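# Move the ceramic mug into the sink

## Task

Get the mug into the sink without breaking it: it is ceramic, so a hard knock or a drop of more than a few centimetres counts as failure. The utility cart can be moved. When finished, the mug must be released and the robot moved away from it, and the robot must not have fallen or be left leaning.

## Robot and tools

ROBOT. A Rainbow Robotics RB-Y1: a base with two drive wheels and two rear casters (it cannot strafe), 0.66 m long and 0.58 m wide, front edge 0.10 m ahead of the drive axle. It has two 7-joint arms with parallel grippers, a pan/tilt head and a torso whose lower part (the leg) folds at ankle, knee and hip. Cameras: head_camera, left_wrist_camera, right_wrist_camera. Loose objects may occasionally get a small random shove. The mug is ceramic: lower it gently and never strike it.

FRAMES. Base frame: origin on the floor midway between the drive wheels, x forward, y left, z up. The reported chest, left_hand and right_hand positions are in this frame. A hand point sits between the finger pads; fingers point along the hand's -z, and close along its x. Printed hand positions can be inaccurate, worse at full reach. The odometry frame is the base frame as it was when the scene began. base_odometry integrates wheel rotation, so wheel slip looks like travel; heading is left-positive, -3.142 to 3.142.

execute_actions. Arguments: "actions", a list holding one action or nothing (empty just reports state and images), and "cameras", a list of camera names or "all" (omitted or null also means all; [] means no images). An action may contain "base", "joints", "speeds", "min_time_s"; its parts start together. "base" holds exactly one relative command, measured from where the base was in the most recent state report: {"translate_m": d}, straight drive in metres, forward positive, -3 to 3; or {"rotate_rad": d}, turn in place in radians, counter-clockwise (left) positive, -3.2 to 3.2. "joints" is a single object covering torso, both arms and head, keyed by joint name; every value is an absolute target (radians, grippers in metres). Joints left out may keep pushing toward earlier targets. Ranges and signs: torso_squat_rad 0 to 1.2 (larger lowers the chest); torso_shift_rad -0.3 to 0.6 (positive pushes hips forward); torso_pitch_rad -0.2 to 1.4 (positive leans forward); torso_yaw_rad -1.5 to 1.5 (left positive). Per arm: shoulder_pitch -2.356 to 2.356 (0 hanging, negative raises it forward); left_shoulder_roll_rad 0 to 3.141 and right_shoulder_roll_rad -3.141 to 0 (away from the body); shoulder_yaw -2.094 to 2.094 (positive swings a bent forearm left, both arms); elbow -2.617 to 0.01 (negative bends); forearm_roll -3.141 to 3.141; wrist_pitch -1.57 to 1.919 (negative tips the hand forward); hand_roll -2.705 to 2.705; rolls are counter-clockwise-positive seen from above on a hanging arm. Grippers left_gripper_m/right_gripper_m 0 to 0.1 (pad gap). head_pan_rad -0.523 to 0.523 (left positive, relative to chest), head_tilt_rad -0.35 to 1.57 (positive looks down). Joints count as done within ±0.02 (grippers ±0.004). "speeds" caps this action's base speed: translate_m 0.05 to 0.4 m/s, rotate_rad 0.1 to 1.509 rad/s (defaults are the maxima). "min_time_s" (0.1 to 8) is a minimum duration for each arm and head motion. Top joint speeds: arms 1 rad/s (wrist-side joints 1.5), head 1.5, squat and pitch 0.3, shift 0.15, torso yaw 0.6, grippers 0.1 m/s. Refused outright: any unknown key, any out-of-range value, or a base move needing over 8.667 s at its top speed; nothing moves then. No action runs beyond 15 s.

TORSO COUPLING. Also required: squat+shift <= 1.52; squat-shift+pitch <= 1.57; shift+0.5 pitch-0.4 squat <= 0.7; shift+0.3 pitch-0.5 squat <= 0.39. Violating one leaves the commanded torso joints short, marked off_target.

wait: {"seconds": 0 to 10}; commands nothing, returns state and images. zoom_image: {"camera", "region": [x0, y0, x1, y1]} in pixels of that camera's newest full image, origin top-left, at most 504 by 504. finished_scene: {"scene": current scene number}; permanent, reports success. Replying with no tool call also ends everything.

RESULTS. The state includes joint_positions, base_odometry, hand and chest positions, and images ordered as the "pictures" line lists. base_status and joint_status: "done" (for the base, wheels turned the commanded amount, slip included); "off_target" (resting short, maybe still pushing); "limit_stop_at_<name>"; "contact_stop" (arms and torso only, hit something firm); "time_out" (took over 1.5x expected, torso 2.5x, plus 1 s, capped at 14 s); "stopped_with_arm" (torso halted because an arm contact-stopped); "limit_stop_at_own_body" (guard halted motion before an arm touched torso, head, leg or base; move them apart). A contact_stop, time_out or stopped_with_arm on one member halts its whole group (the four torso joints; each arm's seven joints) and clears their targets. "joint command not followed" plus a "cause:" line means an arm's targets were blocked by the self- or arm-to-arm check; those joints show "not_followed" and may be retried automatically; the gripper still moves. on_its_own lists uncommanded parts; "held at" is a target, not a position. After a stop, first back off the stopped part in its own action, arms before torso. Special case: both hands holding one object and the torso contact-stops instantly with nothing in the way: send every arm joint its current joint_positions value, then resend the torso command. A single stop report cancels the rest of that reply's motion calls.

CAUTIONS. To grip, command a width at least 0.005 m below the object's; off_target then is expected. The base does not stop at furniture and can keep shoving; a bent leg can reach past the front edge, and a leg pressing furniture may slide the robot back unseen by odometry. Each arm carries at most 3 kg; heavy loads far forward can tip the robot. Never let the arms collide or press together, grippers included. Joint load limits (N m): shoulder pitch/roll/yaw 65.1, elbow 33.4, forearm_roll, wrist_pitch, hand_roll 23.2 each side; reaching one freezes the robot for 10 s and skips the call. Held loads heat motors: MOTOR HOT warns at 65 °C, and at 80 °C an OVER-TEMPERATURE FAULT brakes that arm (limit_stop_at_motor_heat); resend targets afterwards. The robot holds its last command while you think. Fewer, efficient motions are better.

Each tool is called after "Request:" in YAML: its name, and indented under it one key for each argument.

## Session

Request:
execute_actions:
  actions: []

Scene clock: 0.00 s.
base_odometry: x=+0.000 y=+0.000 heading=+0.000 (m, m, rad; odometry frame)
base_status: not commanded
joint_positions: torso_squat_rad=+0.350 torso_shift_rad=+0.001 torso_pitch_rad=+0.001 torso_yaw_rad=-0.001 left_shoulder_pitch_rad=-0.018 left_shoulder_roll_rad=+0.001 left_shoulder_yaw_rad=+0.058 left_elbow_rad=-0.269 left_forearm_roll_rad=+0.032 left_wrist_pitch_rad=+0.032 left_hand_roll_rad=+0.011 left_gripper_m=+0.100 right_shoulder_pitch_rad=+0.043 right_shoulder_roll_rad=+0.002 right_shoulder_yaw_rad=+0.047 right_elbow_rad=-0.162 right_forearm_roll_rad=-0.009 right_wrist_pitch_rad=-0.051 right_hand_roll_rad=+0.020 right_gripper_m=+0.101 head_pan_rad=+0.001 head_tilt_rad=+0.400
joint_status: not commanded
chest: x=-0.2271 y=-0.0004 z=+1.2476 quat_wxyz=(+1.000, +0.000, +0.001, +0.000) (m; base frame)
left_hand: x=-0.0917 y=+0.2260 z=+0.5745 quat_wxyz=(+0.991, +0.000, -0.126, +0.047) (m; base frame)
right_hand: x=-0.1685 y=-0.2156 z=+0.5655 quat_wxyz=(+0.996, +0.003, -0.085, +0.021) (m; base frame)
pictures: head_camera, left_wrist_camera, right_wrist_camera
Images, in order (width x height): head_camera 896x504, left_wrist_camera 644x364, right_wrist_camera 644x364.

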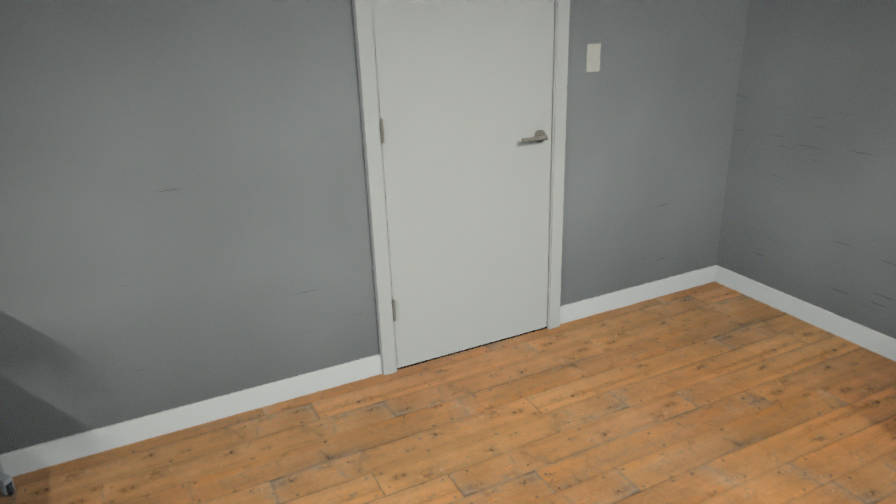

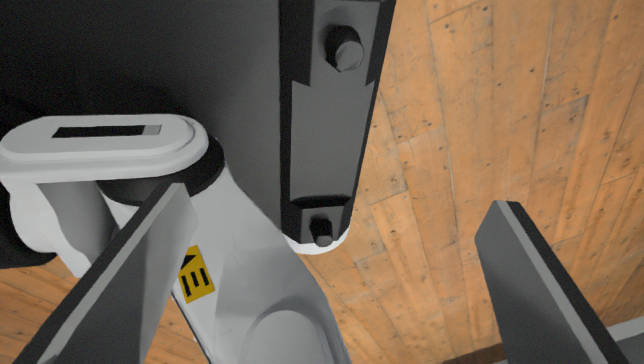

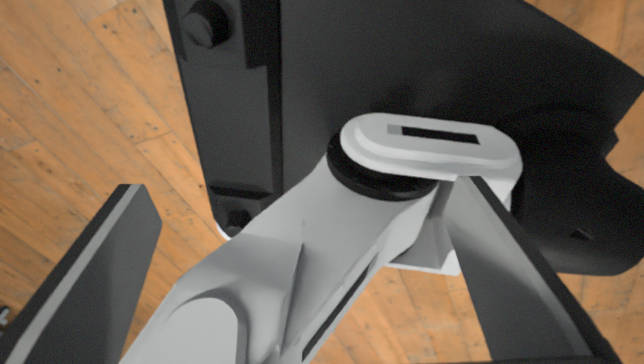

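Request:
execute_actions:
  actions:
    - {"joints":{"head_pan_rad":0.52,"torso_yaw_rad":0.7,"head_tilt_rad":0.5}}
  cameras: ["head_camera"]

Scene clock: 5.47 s.
base_odometry: x=+0.000 y=+0.000 heading=+0.000 (m, m, rad; odometry frame)
base_status: not commanded
joint_positions: torso_squat_rad=+0.350 torso_shift_rad=+0.001 torso_pitch_rad=+0.001 torso_yaw_rad=+0.700 left_shoulder_pitch_rad=-0.018 left_shoulder_roll_rad=+0.001 left_shoulder_yaw_rad=+0.058 left_elbow_rad=-0.269 left_forearm_roll_rad=+0.032 left_wrist_pitch_rad=+0.032 left_hand_roll_rad=+0.011 left_gripper_m=+0.100 right_shoulder_pitch_rad=+0.043 right_shoulder_roll_rad=+0.002 right_shoulder_yaw_rad=+0.047 right_elbow_rad=-0.162 right_forearm_roll_rad=-0.009 right_wrist_pitch_rad=-0.051 right_hand_roll_rad=+0.020 right_gripper_m=+0.101 head_pan_rad=+0.520 head_tilt_rad=+0.500
joint_status: all done
chest: x=-0.2271 y=-0.0004 z=+1.2476 quat_wxyz=(+0.939, +0.000, +0.001, +0.343) (m; base frame)
left_hand: x=-0.2698 y=+0.2605 z=+0.5748 quat_wxyz=(+0.915, +0.044, -0.118, +0.384) (m; base frame)
right_hand: x=-0.0438 y=-0.1266 z=+0.5653 quat_wxyz=(+0.928, +0.032, -0.079, +0.362) (m; base frame)
pictures: head_camera
Images, in order (width x height): head_camera 896x504.

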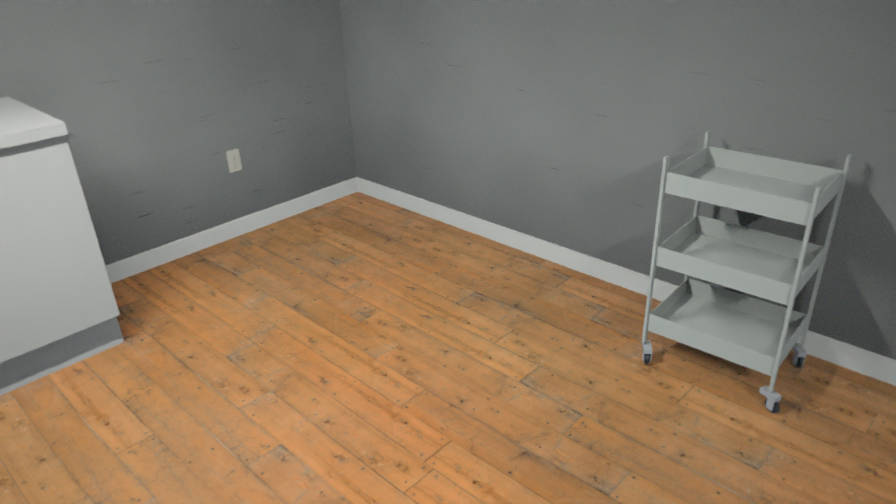

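Request:
zoom_image:
  camera: "head_camera"
  region: [620, 120, 896, 420]

Request:
execute_actions:
  actions:
    - {"joints":{"torso_yaw_rad":1.5}}
  cameras: ["head_camera"]

Region (620, 120, 896, 420) of head_camera's 896x504 image, scaled by 1.680, with more detail than that image has; it fills the left 464 columns of this view, and the rest is white.

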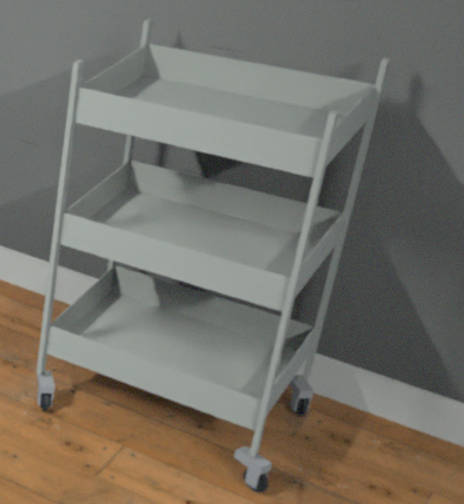

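Scene clock: 8.90 s.
base_odometry: x=+0.000 y=+0.000 heading=+0.000 (m, m, rad; odometry frame)
base_status: not commanded
joint_positions: torso_squat_rad=+0.350 torso_shift_rad=+0.001 torso_pitch_rad=+0.001 torso_yaw_rad=+0.776 left_shoulder_pitch_rad=-0.018 left_shoulder_roll_rad=+0.001 left_shoulder_yaw_rad=+0.058 left_elbow_rad=-0.269 left_forearm_roll_rad=+0.032 left_wrist_pitch_rad=+0.032 left_hand_roll_rad=+0.011 left_gripper_m=+0.100 right_shoulder_pitch_rad=+0.043 right_shoulder_roll_rad=+0.002 right_shoulder_yaw_rad=+0.047 right_elbow_rad=-0.162 right_forearm_roll_rad=-0.009 right_wrist_pitch_rad=-0.051 right_hand_roll_rad=+0.020 right_gripper_m=+0.101 head_pan_rad=+0.520 head_tilt_rad=+0.500
joint_status: torso_yaw_rad limit_stop_at_own_body (moved +0.076 of +0.800)
on_its_own: torso_yaw_rad is held at +0.776, not at your +1.500, since a limit_stop_at_own_body
chest: x=-0.2271 y=-0.0004 z=+1.2476 quat_wxyz=(+0.926, +0.000, +0.001, +0.379) (m; base frame)
left_hand: x=-0.2898 y=+0.2563 z=+0.5747 quat_wxyz=(+0.899, +0.048, -0.117, +0.419) (m; base frame)
right_hand: x=-0.0345 y=-0.1120 z=+0.5653 quat_wxyz=(+0.914, +0.035, -0.078, +0.397) (m; base frame)
pictures: head_camera
Images, in order (width x height): head_camera 896x504.

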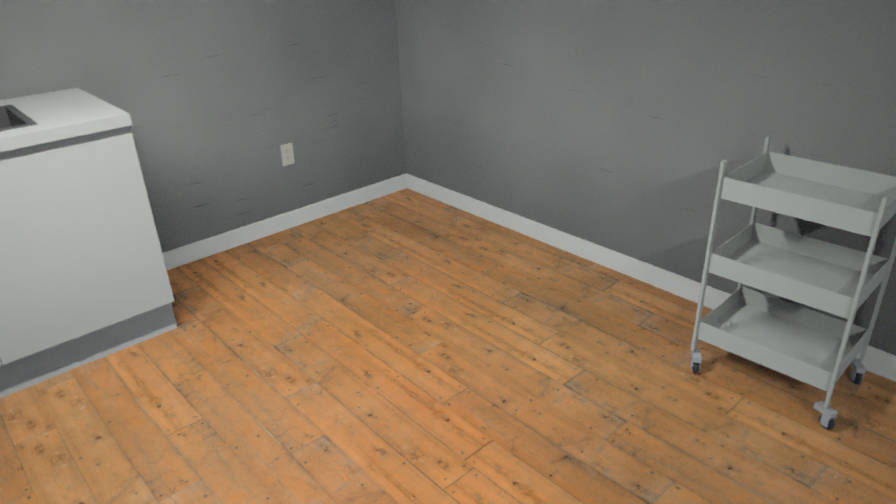

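Request:
execute_actions:
  actions:
    - {"joints":{"head_pan_rad":-0.52,"torso_yaw_rad":-0.7,"head_tilt_rad":0.5}}
  cameras: ["head_camera"]

Scene clock: 19.07 s.
base_odometry: x=+0.000 y=+0.000 heading=+0.000 (m, m, rad; odometry frame)
base_status: not commanded
joint_positions: torso_squat_rad=+0.350 torso_shift_rad=+0.001 torso_pitch_rad=+0.001 torso_yaw_rad=-0.700 left_shoulder_pitch_rad=-0.018 left_shoulder_roll_rad=+0.001 left_shoulder_yaw_rad=+0.058 left_elbow_rad=-0.269 left_forearm_roll_rad=+0.032 left_wrist_pitch_rad=+0.032 left_hand_roll_rad=+0.011 left_gripper_m=+0.100 right_shoulder_pitch_rad=+0.043 right_shoulder_roll_rad=+0.002 right_shoulder_yaw_rad=+0.047 right_elbow_rad=-0.162 right_forearm_roll_rad=-0.009 right_wrist_pitch_rad=-0.051 right_hand_roll_rad=+0.020 right_gripper_m=+0.101 head_pan_rad=-0.520 head_tilt_rad=+0.500
joint_status: all done
chest: x=-0.2271 y=-0.0004 z=+1.2476 quat_wxyz=(+0.939, +0.000, +0.001, -0.343) (m; base frame)
left_hand: x=+0.0220 y=+0.0852 z=+0.5743 quat_wxyz=(+0.947, -0.044, -0.118, -0.296) (m; base frame)
right_hand: x=-0.3211 y=-0.2034 z=+0.5657 quat_wxyz=(+0.943, -0.027, -0.081, -0.321) (m; base frame)
pictures: head_camera
Images, in order (width x height): head_camera 896x504.

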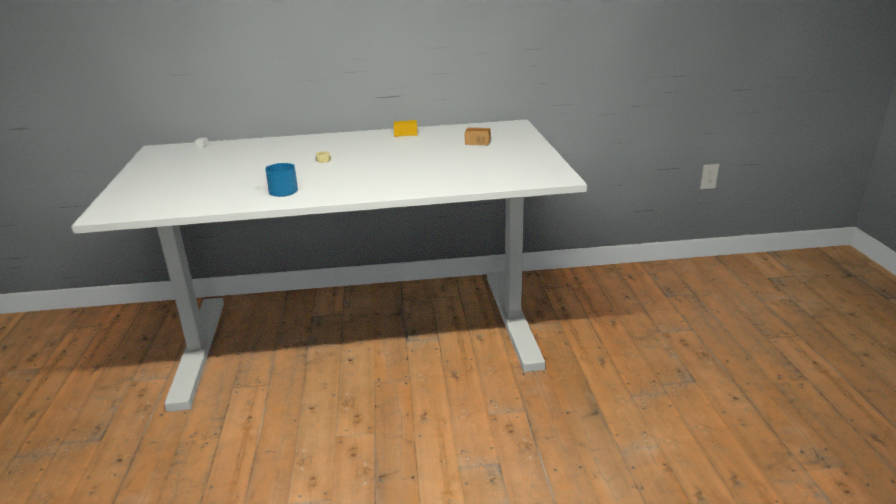

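Request:
zoom_image:
  camera: "head_camera"
  region: [220, 130, 360, 220]

Region (220, 130, 360, 220) of head_camera's 896x504 image, scaled by 3.600, with more detail than that image has; it fills the top 324 rows of this view, and the rest is white.

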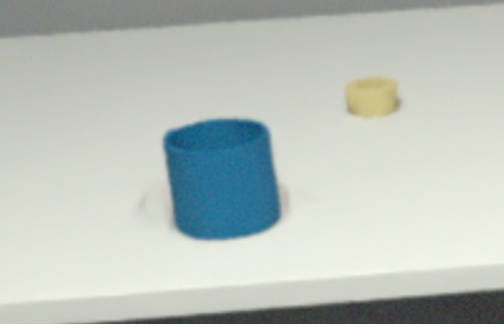

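Request:
execute_actions:
  actions:
    - {"base":{"rotate_rad":-0.96},"joints":{"head_pan_rad":0,"torso_yaw_rad":0,"head_tilt_rad":0.2,"torso_pitch_rad":0.4,"torso_squat_rad":0.55,"right_shoulder_pitch_rad":-1.039,"right_shoulder_roll_rad":-0.166,"right_shoulder_yaw_rad":-0.299,"right_elbow_rad":-1.492,"right_forearm_roll_rad":0,"right_wrist_pitch_rad":1.703,"right_hand_roll_rad":1.57,"right_gripper_m":0.06,"left_shoulder_pitch_rad":-0.42,"left_shoulder_roll_rad":0.2,"left_elbow_rad":-0.1}}

Scene clock: 91.77 s.
base_odometry: x=+0.000 y=+0.000 heading=-0.959 (m, m, rad; odometry frame)
base_status: done
joint_positions: torso_squat_rad=+0.550 torso_shift_rad=+0.001 torso_pitch_rad=+0.400 torso_yaw_rad=+0.000 left_shoulder_pitch_rad=-0.420 left_shoulder_roll_rad=+0.200 left_shoulder_yaw_rad=+0.058 left_elbow_rad=-0.100 left_forearm_roll_rad=+0.032 left_wrist_pitch_rad=+0.032 left_hand_roll_rad=+0.011 left_gripper_m=+0.100 right_shoulder_pitch_rad=-1.039 right_shoulder_roll_rad=-0.166 right_shoulder_yaw_rad=-0.299 right_elbow_rad=-1.492 right_forearm_roll_rad=+0.000 right_wrist_pitch_rad=+1.703 right_hand_roll_rad=+1.570 right_gripper_m=+0.060 head_pan_rad=+0.000 head_tilt_rad=+0.200
joint_status: all done
chest: x=-0.1070 y=-0.0003 z=+1.1623 quat_wxyz=(+0.980, +0.000, +0.199, +0.000) (m; base frame)
left_hand: x=-0.0187 y=+0.3455 z=+0.4836 quat_wxyz=(+0.995, +0.083, -0.042, -0.022) (m; base frame)
right_hand: x=+0.4342 y=-0.2196 z=+0.9185 quat_wxyz=(+0.693, -0.140, -0.141, +0.693) (m; base frame)
pictures: head_camera, left_wrist_camera, right_wrist_camera
Images, in order (width x height): head_camera 896x504, left_wrist_camera 644x364, right_wrist_camera 644x364.

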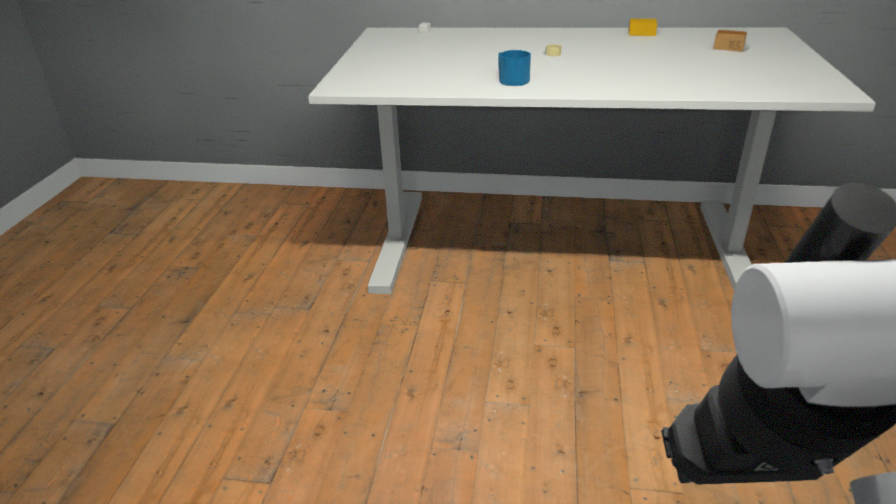

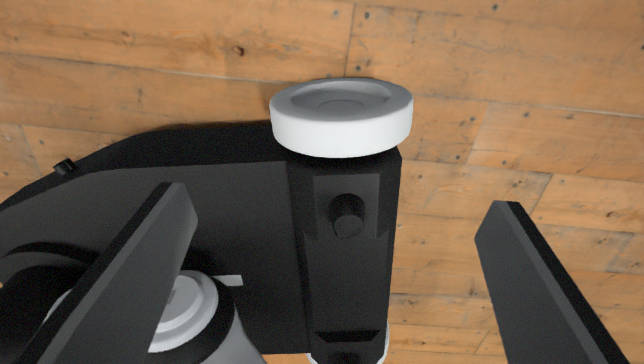

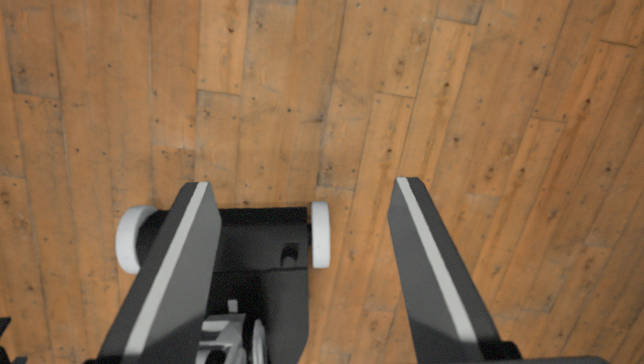

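Request:
execute_actions:
  actions:
    - {"base":{"translate_m":1.1},"joints":{"head_tilt_rad":0.45}}
  cameras: ["head_camera","right_wrist_camera"]

Scene clock: 104.40 s.
base_odometry: x=+0.631 y=-0.901 heading=-0.960 (m, m, rad; odometry frame)
base_status: done
joint_positions: torso_squat_rad=+0.550 torso_shift_rad=+0.001 torso_pitch_rad=+0.400 torso_yaw_rad=+0.000 left_shoulder_pitch_rad=-0.420 left_shoulder_roll_rad=+0.200 left_shoulder_yaw_rad=+0.058 left_elbow_rad=-0.100 left_forearm_roll_rad=+0.032 left_wrist_pitch_rad=+0.032 left_hand_roll_rad=+0.011 left_gripper_m=+0.100 right_shoulder_pitch_rad=-1.039 right_shoulder_roll_rad=-0.166 right_shoulder_yaw_rad=-0.299 right_elbow_rad=-1.492 right_forearm_roll_rad=+0.000 right_wrist_pitch_rad=+1.703 right_hand_roll_rad=+1.570 right_gripper_m=+0.060 head_pan_rad=+0.000 head_tilt_rad=+0.450
joint_status: all done
chest: x=-0.1069 y=-0.0003 z=+1.1623 quat_wxyz=(+0.980, +0.000, +0.199, +0.000) (m; base frame)
left_hand: x=-0.0186 y=+0.3455 z=+0.4836 quat_wxyz=(+0.995, +0.083, -0.043, -0.022) (m; base frame)
right_hand: x=+0.4341 y=-0.2196 z=+0.9184 quat_wxyz=(+0.693, -0.140, -0.141, +0.693) (m; base frame)
pictures: head_camera, right_wrist_camera
Images, in order (width x height): head_camera 896x504, right_wrist_camera 644x364.

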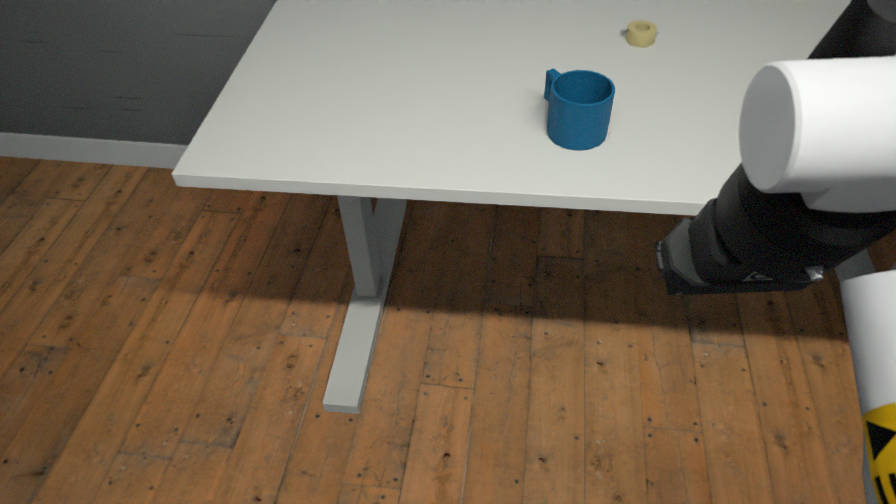

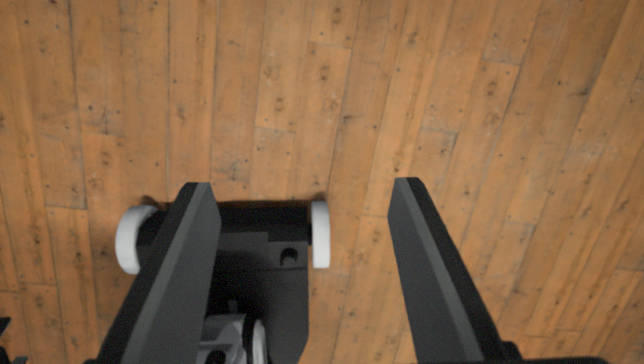

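Request:
execute_actions:
  actions:
    - {"base":{"translate_m":0.28},"joints":{"head_tilt_rad":0.6,"torso_squat_rad":0.45}}
  cameras: ["head_camera","right_wrist_camera"]

Scene clock: 118.87 s.
base_odometry: x=+0.792 y=-1.130 heading=-0.960 (m, m, rad; odometry frame)
base_status: done
joint_positions: torso_squat_rad=+0.450 torso_shift_rad=+0.001 torso_pitch_rad=+0.400 torso_yaw_rad=+0.000 left_shoulder_pitch_rad=-0.420 left_shoulder_roll_rad=+0.200 left_shoulder_yaw_rad=+0.058 left_elbow_rad=-0.100 left_forearm_roll_rad=+0.032 left_wrist_pitch_rad=+0.032 left_hand_roll_rad=+0.011 left_gripper_m=+0.100 right_shoulder_pitch_rad=-1.039 right_shoulder_roll_rad=-0.166 right_shoulder_yaw_rad=-0.299 right_elbow_rad=-1.492 right_forearm_roll_rad=+0.000 right_wrist_pitch_rad=+1.703 right_hand_roll_rad=+1.570 right_gripper_m=+0.060 head_pan_rad=+0.000 head_tilt_rad=+0.600
joint_status: all done
chest: x=-0.1068 y=-0.0004 z=+1.1958 quat_wxyz=(+0.980, +0.000, +0.199, +0.000) (m; base frame)
left_hand: x=-0.0185 y=+0.3455 z=+0.5171 quat_wxyz=(+0.995, +0.083, -0.043, -0.022) (m; base frame)
right_hand: x=+0.4342 y=-0.2197 z=+0.9519 quat_wxyz=(+0.693, -0.140, -0.141, +0.693) (m; base frame)
pictures: head_camera, right_wrist_camera
Images, in order (width x height): head_camera 896x504, right_wrist_camera 644x364.

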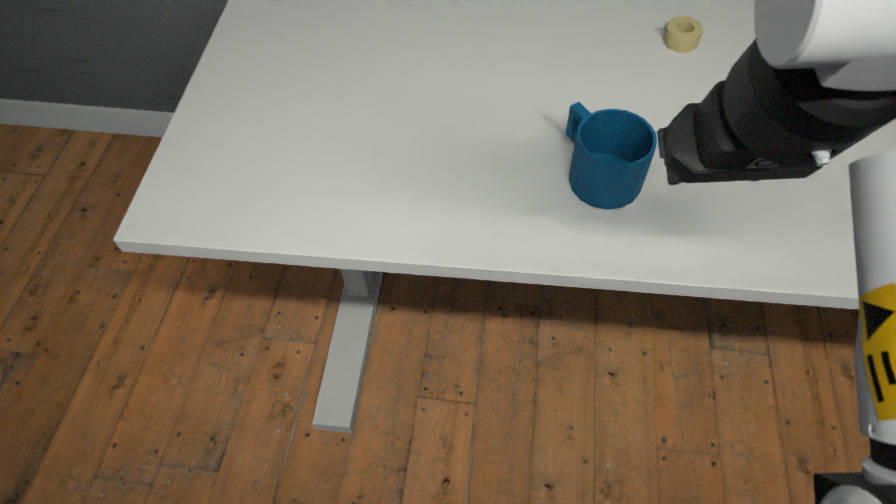

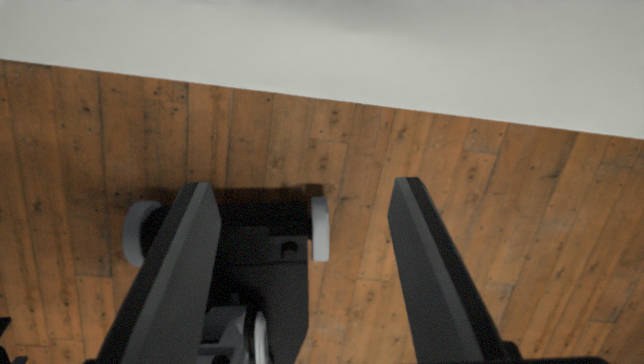

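Request:
execute_actions:
  actions:
    - {"base":{"translate_m":0.13},"joints":{"head_tilt_rad":0.7}}
  cameras: ["head_camera","right_wrist_camera"]

Scene clock: 128.57 s.
base_odometry: x=+0.866 y=-1.237 heading=-0.960 (m, m, rad; odometry frame)
base_status: done
joint_positions: torso_squat_rad=+0.450 torso_shift_rad=+0.001 torso_pitch_rad=+0.400 torso_yaw_rad=+0.000 left_shoulder_pitch_rad=-0.420 left_shoulder_roll_rad=+0.200 left_shoulder_yaw_rad=+0.058 left_elbow_rad=-0.100 left_forearm_roll_rad=+0.032 left_wrist_pitch_rad=+0.032 left_hand_roll_rad=+0.011 left_gripper_m=+0.100 right_shoulder_pitch_rad=-1.039 right_shoulder_roll_rad=-0.166 right_shoulder_yaw_rad=-0.299 right_elbow_rad=-1.492 right_forearm_roll_rad=+0.000 right_wrist_pitch_rad=+1.703 right_hand_roll_rad=+1.570 right_gripper_m=+0.060 head_pan_rad=+0.000 head_tilt_rad=+0.700
joint_status: all done
chest: x=-0.1069 y=-0.0004 z=+1.1958 quat_wxyz=(+0.980, +0.000, +0.199, +0.000) (m; base frame)
left_hand: x=-0.0185 y=+0.3454 z=+0.5171 quat_wxyz=(+0.995, +0.083, -0.043, -0.022) (m; base frame)
right_hand: x=+0.4342 y=-0.2197 z=+0.9519 quat_wxyz=(+0.693, -0.140, -0.141, +0.693) (m; base frame)
pictures: head_camera, right_wrist_camera
Images, in order (width x height): head_camera 896x504, right_wrist_camera 644x364.

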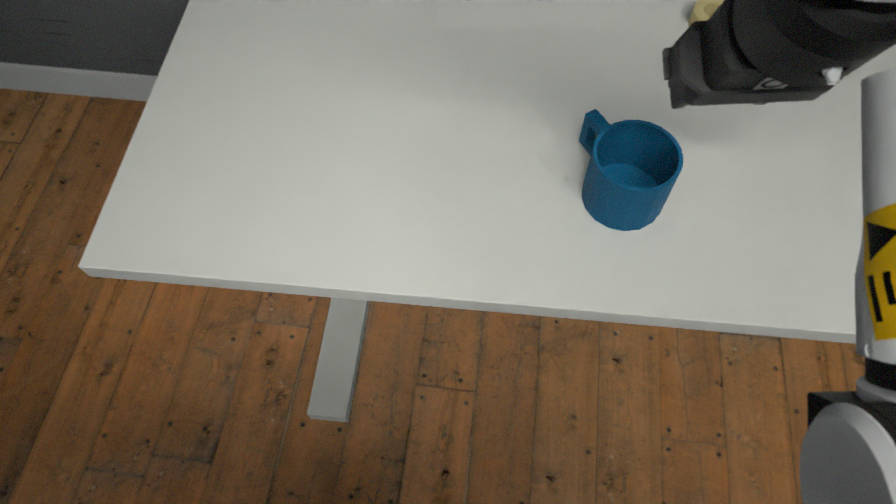

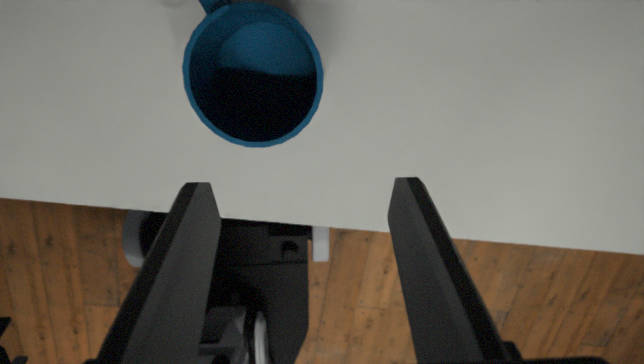

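Request:
execute_actions:
  actions:
    - {"joints":{"torso_squat_rad":0.59}}
  cameras: ["head_camera","right_wrist_camera"]

Scene clock: 136.73 s.
base_odometry: x=+0.866 y=-1.237 heading=-0.960 (m, m, rad; odometry frame)
base_status: not commanded
joint_positions: torso_squat_rad=+0.590 torso_shift_rad=+0.001 torso_pitch_rad=+0.400 torso_yaw_rad=+0.000 left_shoulder_pitch_rad=-0.420 left_shoulder_roll_rad=+0.200 left_shoulder_yaw_rad=+0.058 left_elbow_rad=-0.100 left_forearm_roll_rad=+0.032 left_wrist_pitch_rad=+0.032 left_hand_roll_rad=+0.011 left_gripper_m=+0.100 right_shoulder_pitch_rad=-1.039 right_shoulder_roll_rad=-0.166 right_shoulder_yaw_rad=-0.299 right_elbow_rad=-1.492 right_forearm_roll_rad=+0.000 right_wrist_pitch_rad=+1.703 right_hand_roll_rad=+1.570 right_gripper_m=+0.060 head_pan_rad=+0.000 head_tilt_rad=+0.700
joint_status: all done
chest: x=-0.1071 y=-0.0003 z=+1.1472 quat_wxyz=(+0.980, +0.000, +0.199, +0.000) (m; base frame)
left_hand: x=-0.0185 y=+0.3455 z=+0.4685 quat_wxyz=(+0.995, +0.083, -0.043, -0.022) (m; base frame)
right_hand: x=+0.4341 y=-0.2196 z=+0.9035 quat_wxyz=(+0.693, -0.140, -0.141, +0.693) (m; base frame)
pictures: head_camera, right_wrist_camera
Images, in order (width x height): head_camera 896x504, right_wrist_camera 644x364.

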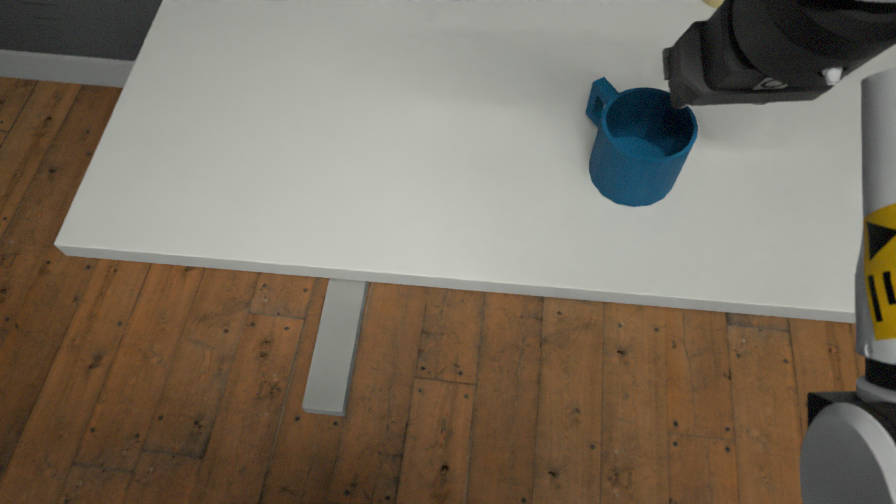

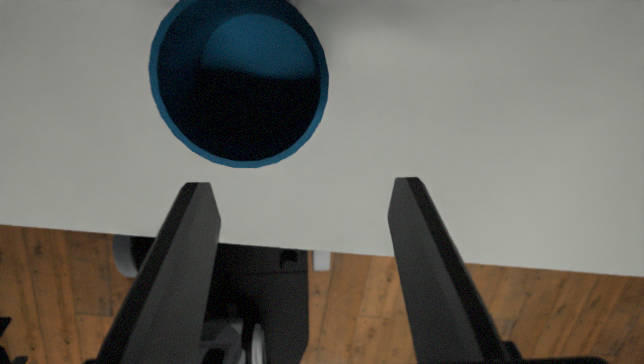

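Request:
execute_actions:
  actions:
    - {"base":{"translate_m":0.04},"joints":{"torso_squat_rad":0.68}}
  cameras: ["head_camera","right_wrist_camera"]

Scene clock: 145.50 s.
base_odometry: x=+0.889 y=-1.270 heading=-0.961 (m, m, rad; odometry frame)
base_status: done
joint_positions: torso_squat_rad=+0.680 torso_shift_rad=+0.001 torso_pitch_rad=+0.400 torso_yaw_rad=+0.000 left_shoulder_pitch_rad=-0.420 left_shoulder_roll_rad=+0.200 left_shoulder_yaw_rad=+0.058 left_elbow_rad=-0.100 left_forearm_roll_rad=+0.032 left_wrist_pitch_rad=+0.032 left_hand_roll_rad=+0.011 left_gripper_m=+0.100 right_shoulder_pitch_rad=-1.039 right_shoulder_roll_rad=-0.166 right_shoulder_yaw_rad=-0.299 right_elbow_rad=-1.492 right_forearm_roll_rad=+0.000 right_wrist_pitch_rad=+1.703 right_hand_roll_rad=+1.570 right_gripper_m=+0.060 head_pan_rad=+0.000 head_tilt_rad=+0.700
joint_status: all done
chest: x=-0.1071 y=-0.0003 z=+1.1098 quat_wxyz=(+0.980, +0.000, +0.199, +0.000) (m; base frame)
left_hand: x=-0.0185 y=+0.3455 z=+0.4312 quat_wxyz=(+0.995, +0.083, -0.043, -0.022) (m; base frame)
right_hand: x=+0.4340 y=-0.2196 z=+0.8661 quat_wxyz=(+0.693, -0.140, -0.141, +0.693) (m; base frame)
pictures: head_camera, right_wrist_camera
Images, in order (width x height): head_camera 896x504, right_wrist_camera 644x364.

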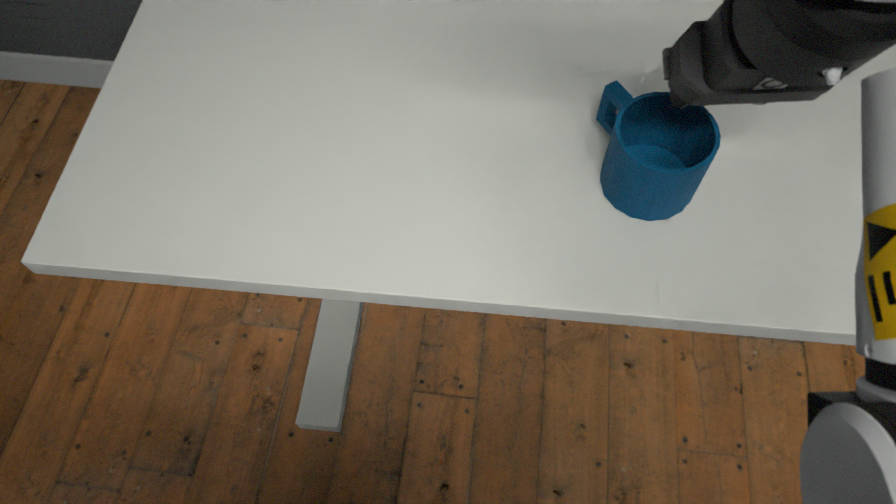

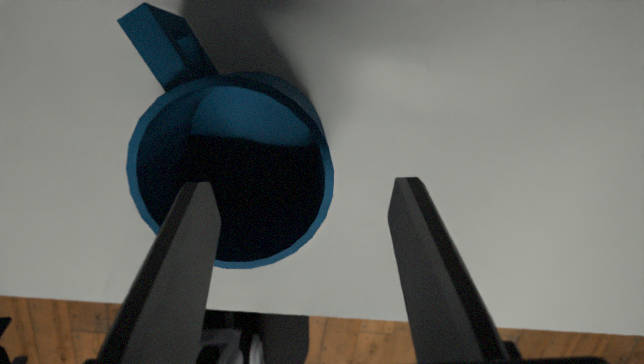

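Request:
execute_actions:
  actions:
    - {"joints":{"torso_squat_rad":0.80}}
  cameras: ["head_camera","right_wrist_camera"]

Scene clock: 150.43 s.
base_odometry: x=+0.889 y=-1.270 heading=-0.961 (m, m, rad; odometry frame)
base_status: not commanded
joint_positions: torso_squat_rad=+0.800 torso_shift_rad=+0.001 torso_pitch_rad=+0.400 torso_yaw_rad=+0.000 left_shoulder_pitch_rad=-0.420 left_shoulder_roll_rad=+0.200 left_shoulder_yaw_rad=+0.058 left_elbow_rad=-0.100 left_forearm_roll_rad=+0.032 left_wrist_pitch_rad=+0.032 left_hand_roll_rad=+0.011 left_gripper_m=+0.100 right_shoulder_pitch_rad=-1.039 right_shoulder_roll_rad=-0.166 right_shoulder_yaw_rad=-0.299 right_elbow_rad=-1.492 right_forearm_roll_rad=+0.000 right_wrist_pitch_rad=+1.703 right_hand_roll_rad=+1.570 right_gripper_m=+0.060 head_pan_rad=+0.000 head_tilt_rad=+0.700
joint_status: all done
chest: x=-0.1071 y=-0.0003 z=+1.0532 quat_wxyz=(+0.980, +0.000, +0.199, +0.000) (m; base frame)
left_hand: x=-0.0186 y=+0.3455 z=+0.3746 quat_wxyz=(+0.995, +0.083, -0.043, -0.022) (m; base frame)
right_hand: x=+0.4340 y=-0.2196 z=+0.8095 quat_wxyz=(+0.693, -0.140, -0.141, +0.693) (m; base frame)
pictures: head_camera, right_wrist_camera
Images, in order (width x height): head_camera 896x504, right_wrist_camera 644x364.

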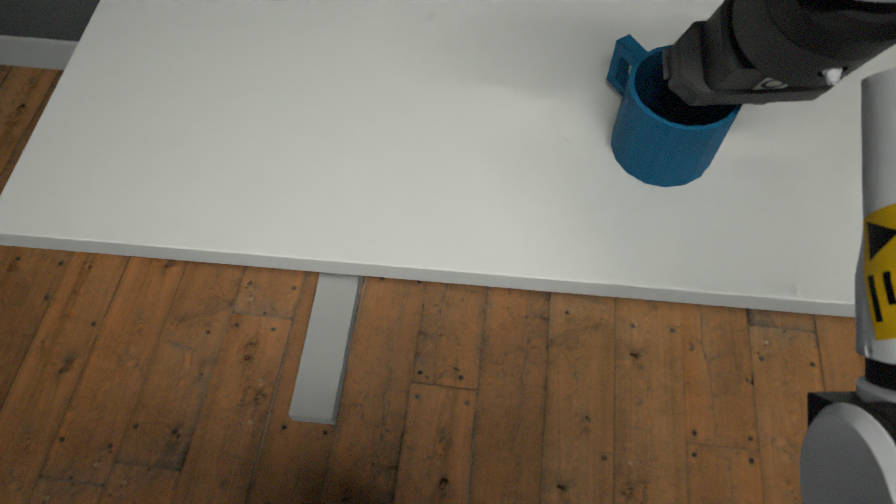

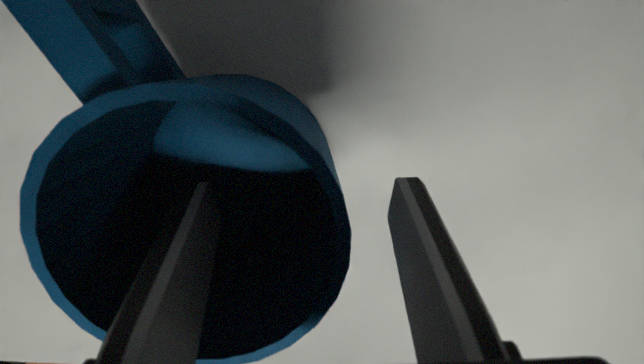

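Request:
execute_actions:
  actions:
    - {"joints":{"torso_squat_rad":0.83}}
  cameras: []

Request:
execute_actions:
  actions:
    - {"joints":{"right_gripper_m":0.0}}
  cameras: ["head_camera","right_wrist_camera"]

Scene clock: 156.67 s.
base_odometry: x=+0.889 y=-1.270 heading=-0.961 (m, m, rad; odometry frame)
base_status: not commanded
joint_positions: torso_squat_rad=+0.830 torso_shift_rad=+0.001 torso_pitch_rad=+0.400 torso_yaw_rad=+0.000 left_shoulder_pitch_rad=-0.420 left_shoulder_roll_rad=+0.200 left_shoulder_yaw_rad=+0.058 left_elbow_rad=-0.100 left_forearm_roll_rad=+0.032 left_wrist_pitch_rad=+0.032 left_hand_roll_rad=+0.011 left_gripper_m=+0.100 right_shoulder_pitch_rad=-1.039 right_shoulder_roll_rad=-0.166 right_shoulder_yaw_rad=-0.299 right_elbow_rad=-1.492 right_forearm_roll_rad=+0.000 right_wrist_pitch_rad=+1.703 right_hand_roll_rad=+1.570 right_gripper_m=+0.060 head_pan_rad=+0.000 head_tilt_rad=+0.700
joint_status: all done
chest: x=-0.1072 y=-0.0003 z=+1.0379 quat_wxyz=(+0.980, +0.000, +0.199, +0.000) (m; base frame)
left_hand: x=-0.0186 y=+0.3455 z=+0.3593 quat_wxyz=(+0.995, +0.083, -0.043, -0.022) (m; base frame)
right_hand: x=+0.4339 y=-0.2196 z=+0.7942 quat_wxyz=(+0.693, -0.140, -0.141, +0.693) (m; base frame)
pictures: none
No camera images: the call's "cameras" was empty. Leave "cameras" out to get every camera's image.

Scene clock: 157.73 s.
base_odometry: x=+0.889 y=-1.270 heading=-0.961 (m, m, rad; odometry frame)
base_status: not commanded
joint_positions: torso_squat_rad=+0.830 torso_shift_rad=+0.001 torso_pitch_rad=+0.400 torso_yaw_rad=+0.000 left_shoulder_pitch_rad=-0.420 left_shoulder_roll_rad=+0.200 left_shoulder_yaw_rad=+0.058 left_elbow_rad=-0.100 left_forearm_roll_rad=+0.032 left_wrist_pitch_rad=+0.032 left_hand_roll_rad=+0.011 left_gripper_m=+0.100 right_shoulder_pitch_rad=-1.039 right_shoulder_roll_rad=-0.166 right_shoulder_yaw_rad=-0.299 right_elbow_rad=-1.492 right_forearm_roll_rad=+0.000 right_wrist_pitch_rad=+1.703 right_hand_roll_rad=+1.570 right_gripper_m=+0.009 head_pan_rad=+0.000 head_tilt_rad=+0.700
joint_status: right_gripper_m off_target (ended at +0.009, target +0.000)
chest: x=-0.1072 y=-0.0003 z=+1.0379 quat_wxyz=(+0.980, +0.000, +0.199, +0.000) (m; base frame)
left_hand: x=-0.0186 y=+0.3455 z=+0.3593 quat_wxyz=(+0.995, +0.083, -0.043, -0.022) (m; base frame)
right_hand: x=+0.4340 y=-0.2196 z=+0.7942 quat_wxyz=(+0.693, -0.140, -0.141, +0.693) (m; base frame)
pictures: head_camera, right_wrist_camera
Images, in order (width x height): head_camera 896x504, right_wrist_camera 644x364.

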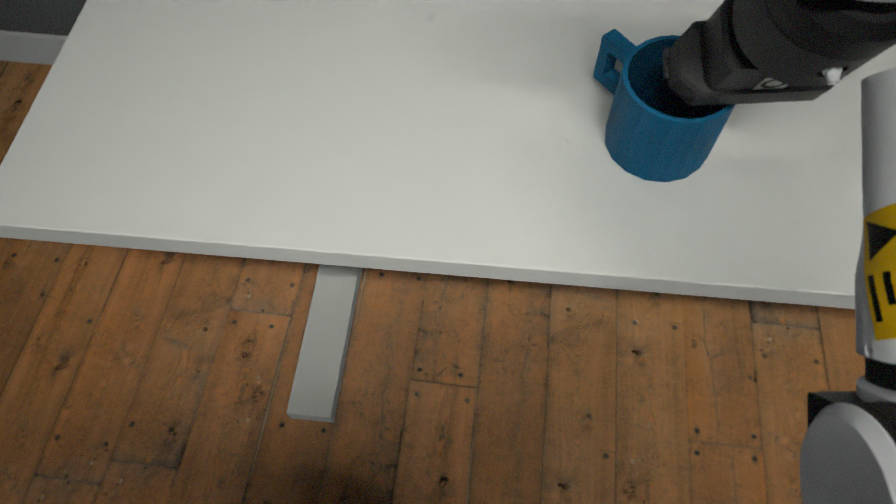

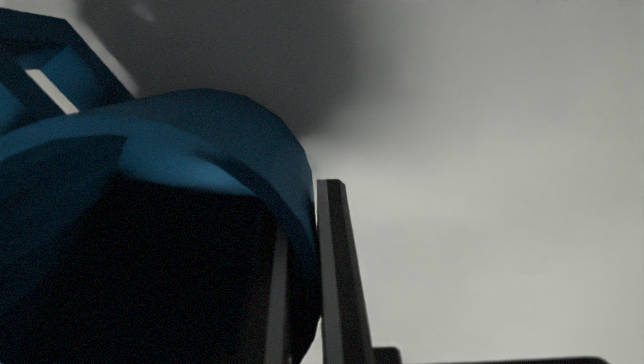

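Small test lift.

Request:
execute_actions:
  actions:
    - {"joints":{"torso_squat_rad":0.78}}
  cameras: ["head_camera","right_wrist_camera"]

Scene clock: 160.40 s.
base_odometry: x=+0.889 y=-1.270 heading=-0.961 (m, m, rad; odometry frame)
base_status: not commanded
joint_positions: torso_squat_rad=+0.780 torso_shift_rad=+0.001 torso_pitch_rad=+0.400 torso_yaw_rad=+0.000 left_shoulder_pitch_rad=-0.420 left_shoulder_roll_rad=+0.200 left_shoulder_yaw_rad=+0.058 left_elbow_rad=-0.100 left_forearm_roll_rad=+0.032 left_wrist_pitch_rad=+0.032 left_hand_roll_rad=+0.011 left_gripper_m=+0.100 right_shoulder_pitch_rad=-1.039 right_shoulder_roll_rad=-0.166 right_shoulder_yaw_rad=-0.299 right_elbow_rad=-1.492 right_forearm_roll_rad=+0.000 right_wrist_pitch_rad=+1.703 right_hand_roll_rad=+1.570 right_gripper_m=+0.009 head_pan_rad=+0.000 head_tilt_rad=+0.700
joint_status: all done
chest: x=-0.1070 y=-0.0003 z=+1.0631 quat_wxyz=(+0.980, +0.000, +0.199, +0.000) (m; base frame)
left_hand: x=-0.0187 y=+0.3455 z=+0.3844 quat_wxyz=(+0.995, +0.083, -0.043, -0.022) (m; base frame)
right_hand: x=+0.4340 y=-0.2197 z=+0.8191 quat_wxyz=(+0.693, -0.140, -0.140, +0.693) (m; base frame)
pictures: head_camera, right_wrist_camera
Images, in order (width x height): head_camera 896x504, right_wrist_camera 644x364.

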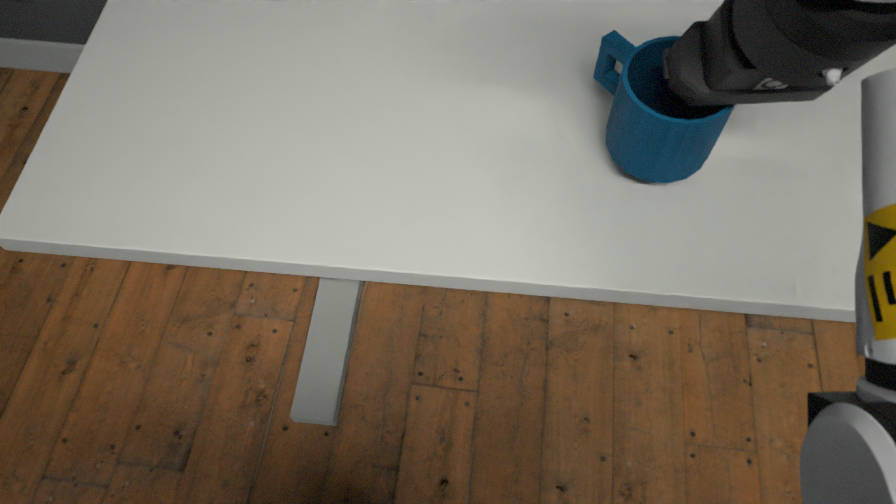

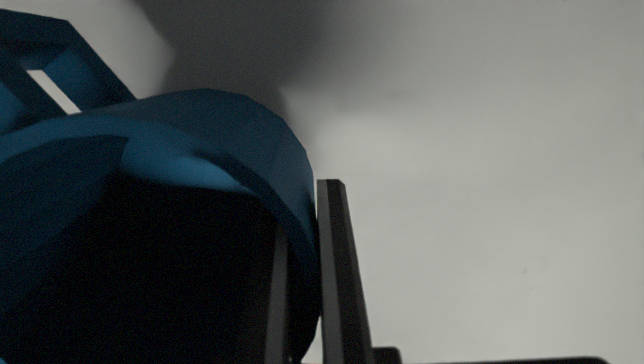

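Request:
execute_actions:
  actions:
    - {"base":{"translate_m":-0.55},"joints":{"torso_squat_rad":0.3,"head_tilt_rad":0.2}}
  cameras: ["right_wrist_camera"]

Request:
execute_actions:
  actions:
    - {"base":{"rotate_rad":3.07},"joints":{"torso_squat_rad":0.05,"head_tilt_rad":0.05}}
  cameras: ["head_camera","right_wrist_camera"]

Scene clock: 175.97 s.
base_odometry: x=+0.574 y=-0.819 heading=-0.962 (m, m, rad; odometry frame)
base_status: done
joint_positions: torso_squat_rad=+0.300 torso_shift_rad=+0.001 torso_pitch_rad=+0.400 torso_yaw_rad=+0.000 left_shoulder_pitch_rad=-0.420 left_shoulder_roll_rad=+0.200 left_shoulder_yaw_rad=+0.058 left_elbow_rad=-0.100 left_forearm_roll_rad=+0.032 left_wrist_pitch_rad=+0.032 left_hand_roll_rad=+0.011 left_gripper_m=+0.100 right_shoulder_pitch_rad=-1.038 right_shoulder_roll_rad=-0.166 right_shoulder_yaw_rad=-0.299 right_elbow_rad=-1.492 right_forearm_roll_rad=+0.000 right_wrist_pitch_rad=+1.703 right_hand_roll_rad=+1.570 right_gripper_m=+0.009 head_pan_rad=+0.000 head_tilt_rad=+0.200
joint_status: all done
chest: x=-0.1069 y=-0.0004 z=+1.2342 quat_wxyz=(+0.980, +0.000, +0.199, +0.000) (m; base frame)
left_hand: x=-0.0186 y=+0.3454 z=+0.5556 quat_wxyz=(+0.995, +0.083, -0.043, -0.022) (m; base frame)
right_hand: x=+0.4340 y=-0.2198 z=+0.9901 quat_wxyz=(+0.693, -0.140, -0.140, +0.693) (m; base frame)
pictures: right_wrist_camera
Images, in order (width x height): right_wrist_camera 644x364.

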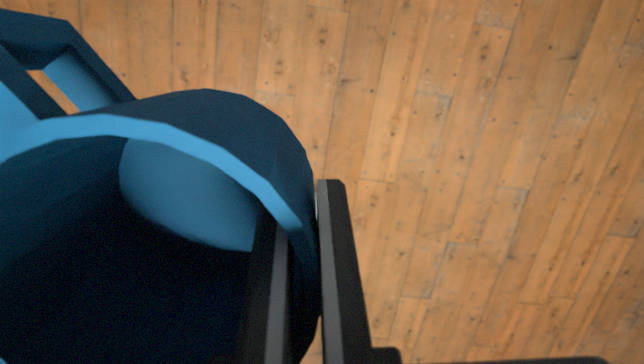

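Scene clock: 181.27 s.
base_odometry: x=+0.574 y=-0.819 heading=+2.108 (m, m, rad; odometry frame)
base_status: done
joint_positions: torso_squat_rad=+0.050 torso_shift_rad=+0.001 torso_pitch_rad=+0.400 torso_yaw_rad=+0.000 left_shoulder_pitch_rad=-0.420 left_shoulder_roll_rad=+0.200 left_shoulder_yaw_rad=+0.058 left_elbow_rad=-0.100 left_forearm_roll_rad=+0.032 left_wrist_pitch_rad=+0.032 left_hand_roll_rad=+0.011 left_gripper_m=+0.100 right_shoulder_pitch_rad=-1.038 right_shoulder_roll_rad=-0.166 right_shoulder_yaw_rad=-0.299 right_elbow_rad=-1.492 right_forearm_roll_rad=+0.000 right_wrist_pitch_rad=+1.703 right_hand_roll_rad=+1.570 right_gripper_m=+0.009 head_pan_rad=+0.000 head_tilt_rad=+0.050
joint_status: all done
chest: x=-0.1068 y=-0.0004 z=+1.2646 quat_wxyz=(+0.980, +0.000, +0.199, +0.000) (m; base frame)
left_hand: x=-0.0186 y=+0.3454 z=+0.5859 quat_wxyz=(+0.995, +0.083, -0.042, -0.022) (m; base frame)
right_hand: x=+0.4341 y=-0.2198 z=+1.0204 quat_wxyz=(+0.693, -0.140, -0.140, +0.693) (m; base frame)
pictures: head_camera, right_wrist_camera
Images, in order (width x height): head_camera 896x504, right_wrist_camera 644x364.

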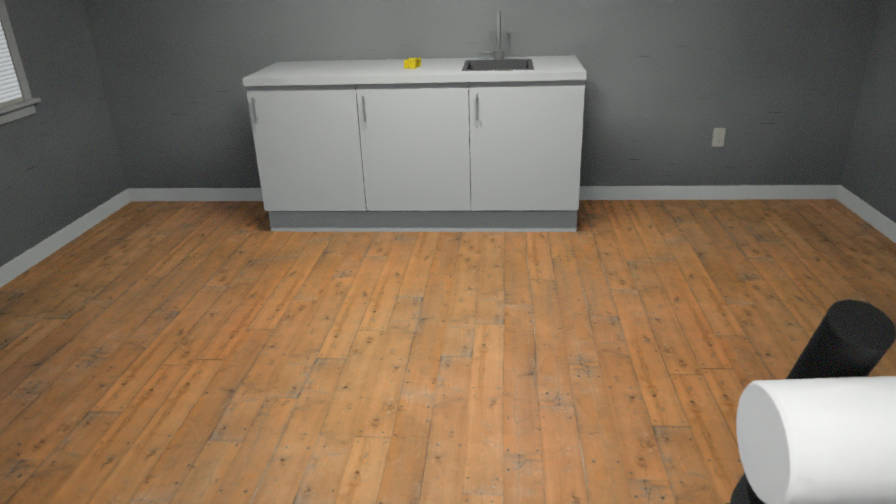

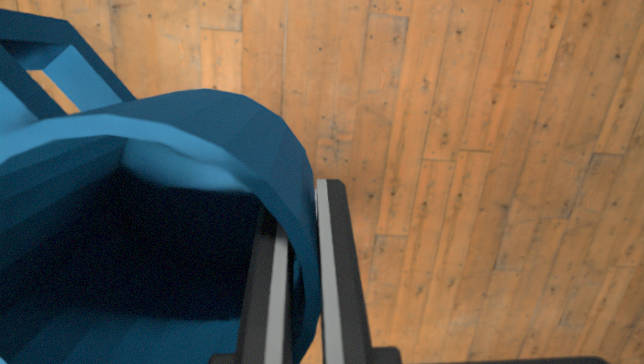

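Request:
execute_actions:
  actions:
    - {"base":{"translate_m":2.75},"joints":{"head_tilt_rad":0.35}}
  cameras: ["head_camera","right_wrist_camera"]

Scene clock: 194.13 s.
base_odometry: x=-0.833 y=+1.544 heading=+2.108 (m, m, rad; odometry frame)
base_status: done
joint_positions: torso_squat_rad=+0.050 torso_shift_rad=+0.001 torso_pitch_rad=+0.400 torso_yaw_rad=+0.000 left_shoulder_pitch_rad=-0.420 left_shoulder_roll_rad=+0.200 left_shoulder_yaw_rad=+0.058 left_elbow_rad=-0.100 left_forearm_roll_rad=+0.032 left_wrist_pitch_rad=+0.032 left_hand_roll_rad=+0.011 left_gripper_m=+0.100 right_shoulder_pitch_rad=-1.038 right_shoulder_roll_rad=-0.166 right_shoulder_yaw_rad=-0.299 right_elbow_rad=-1.492 right_forearm_roll_rad=+0.000 right_wrist_pitch_rad=+1.703 right_hand_roll_rad=+1.570 right_gripper_m=+0.009 head_pan_rad=+0.000 head_tilt_rad=+0.350
joint_status: all done
chest: x=-0.1068 y=-0.0004 z=+1.2646 quat_wxyz=(+0.980, +0.000, +0.199, +0.000) (m; base frame)
left_hand: x=-0.0185 y=+0.3454 z=+0.5859 quat_wxyz=(+0.995, +0.083, -0.043, -0.022) (m; base frame)
right_hand: x=+0.4341 y=-0.2198 z=+1.0204 quat_wxyz=(+0.693, -0.140, -0.140, +0.693) (m; base frame)
pictures: head_camera, right_wrist_camera
Images, in order (width x height): head_camera 896x504, right_wrist_camera 644x364.

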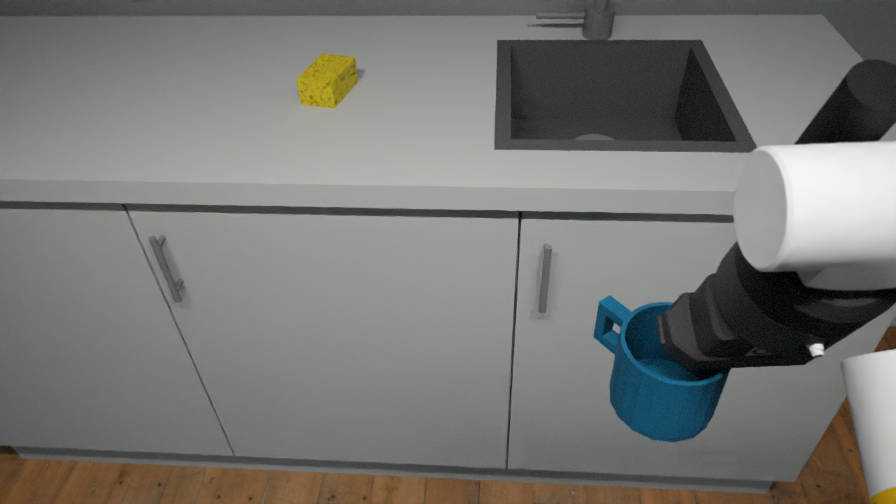

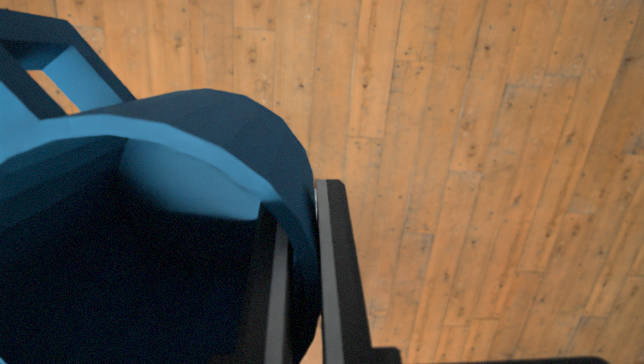

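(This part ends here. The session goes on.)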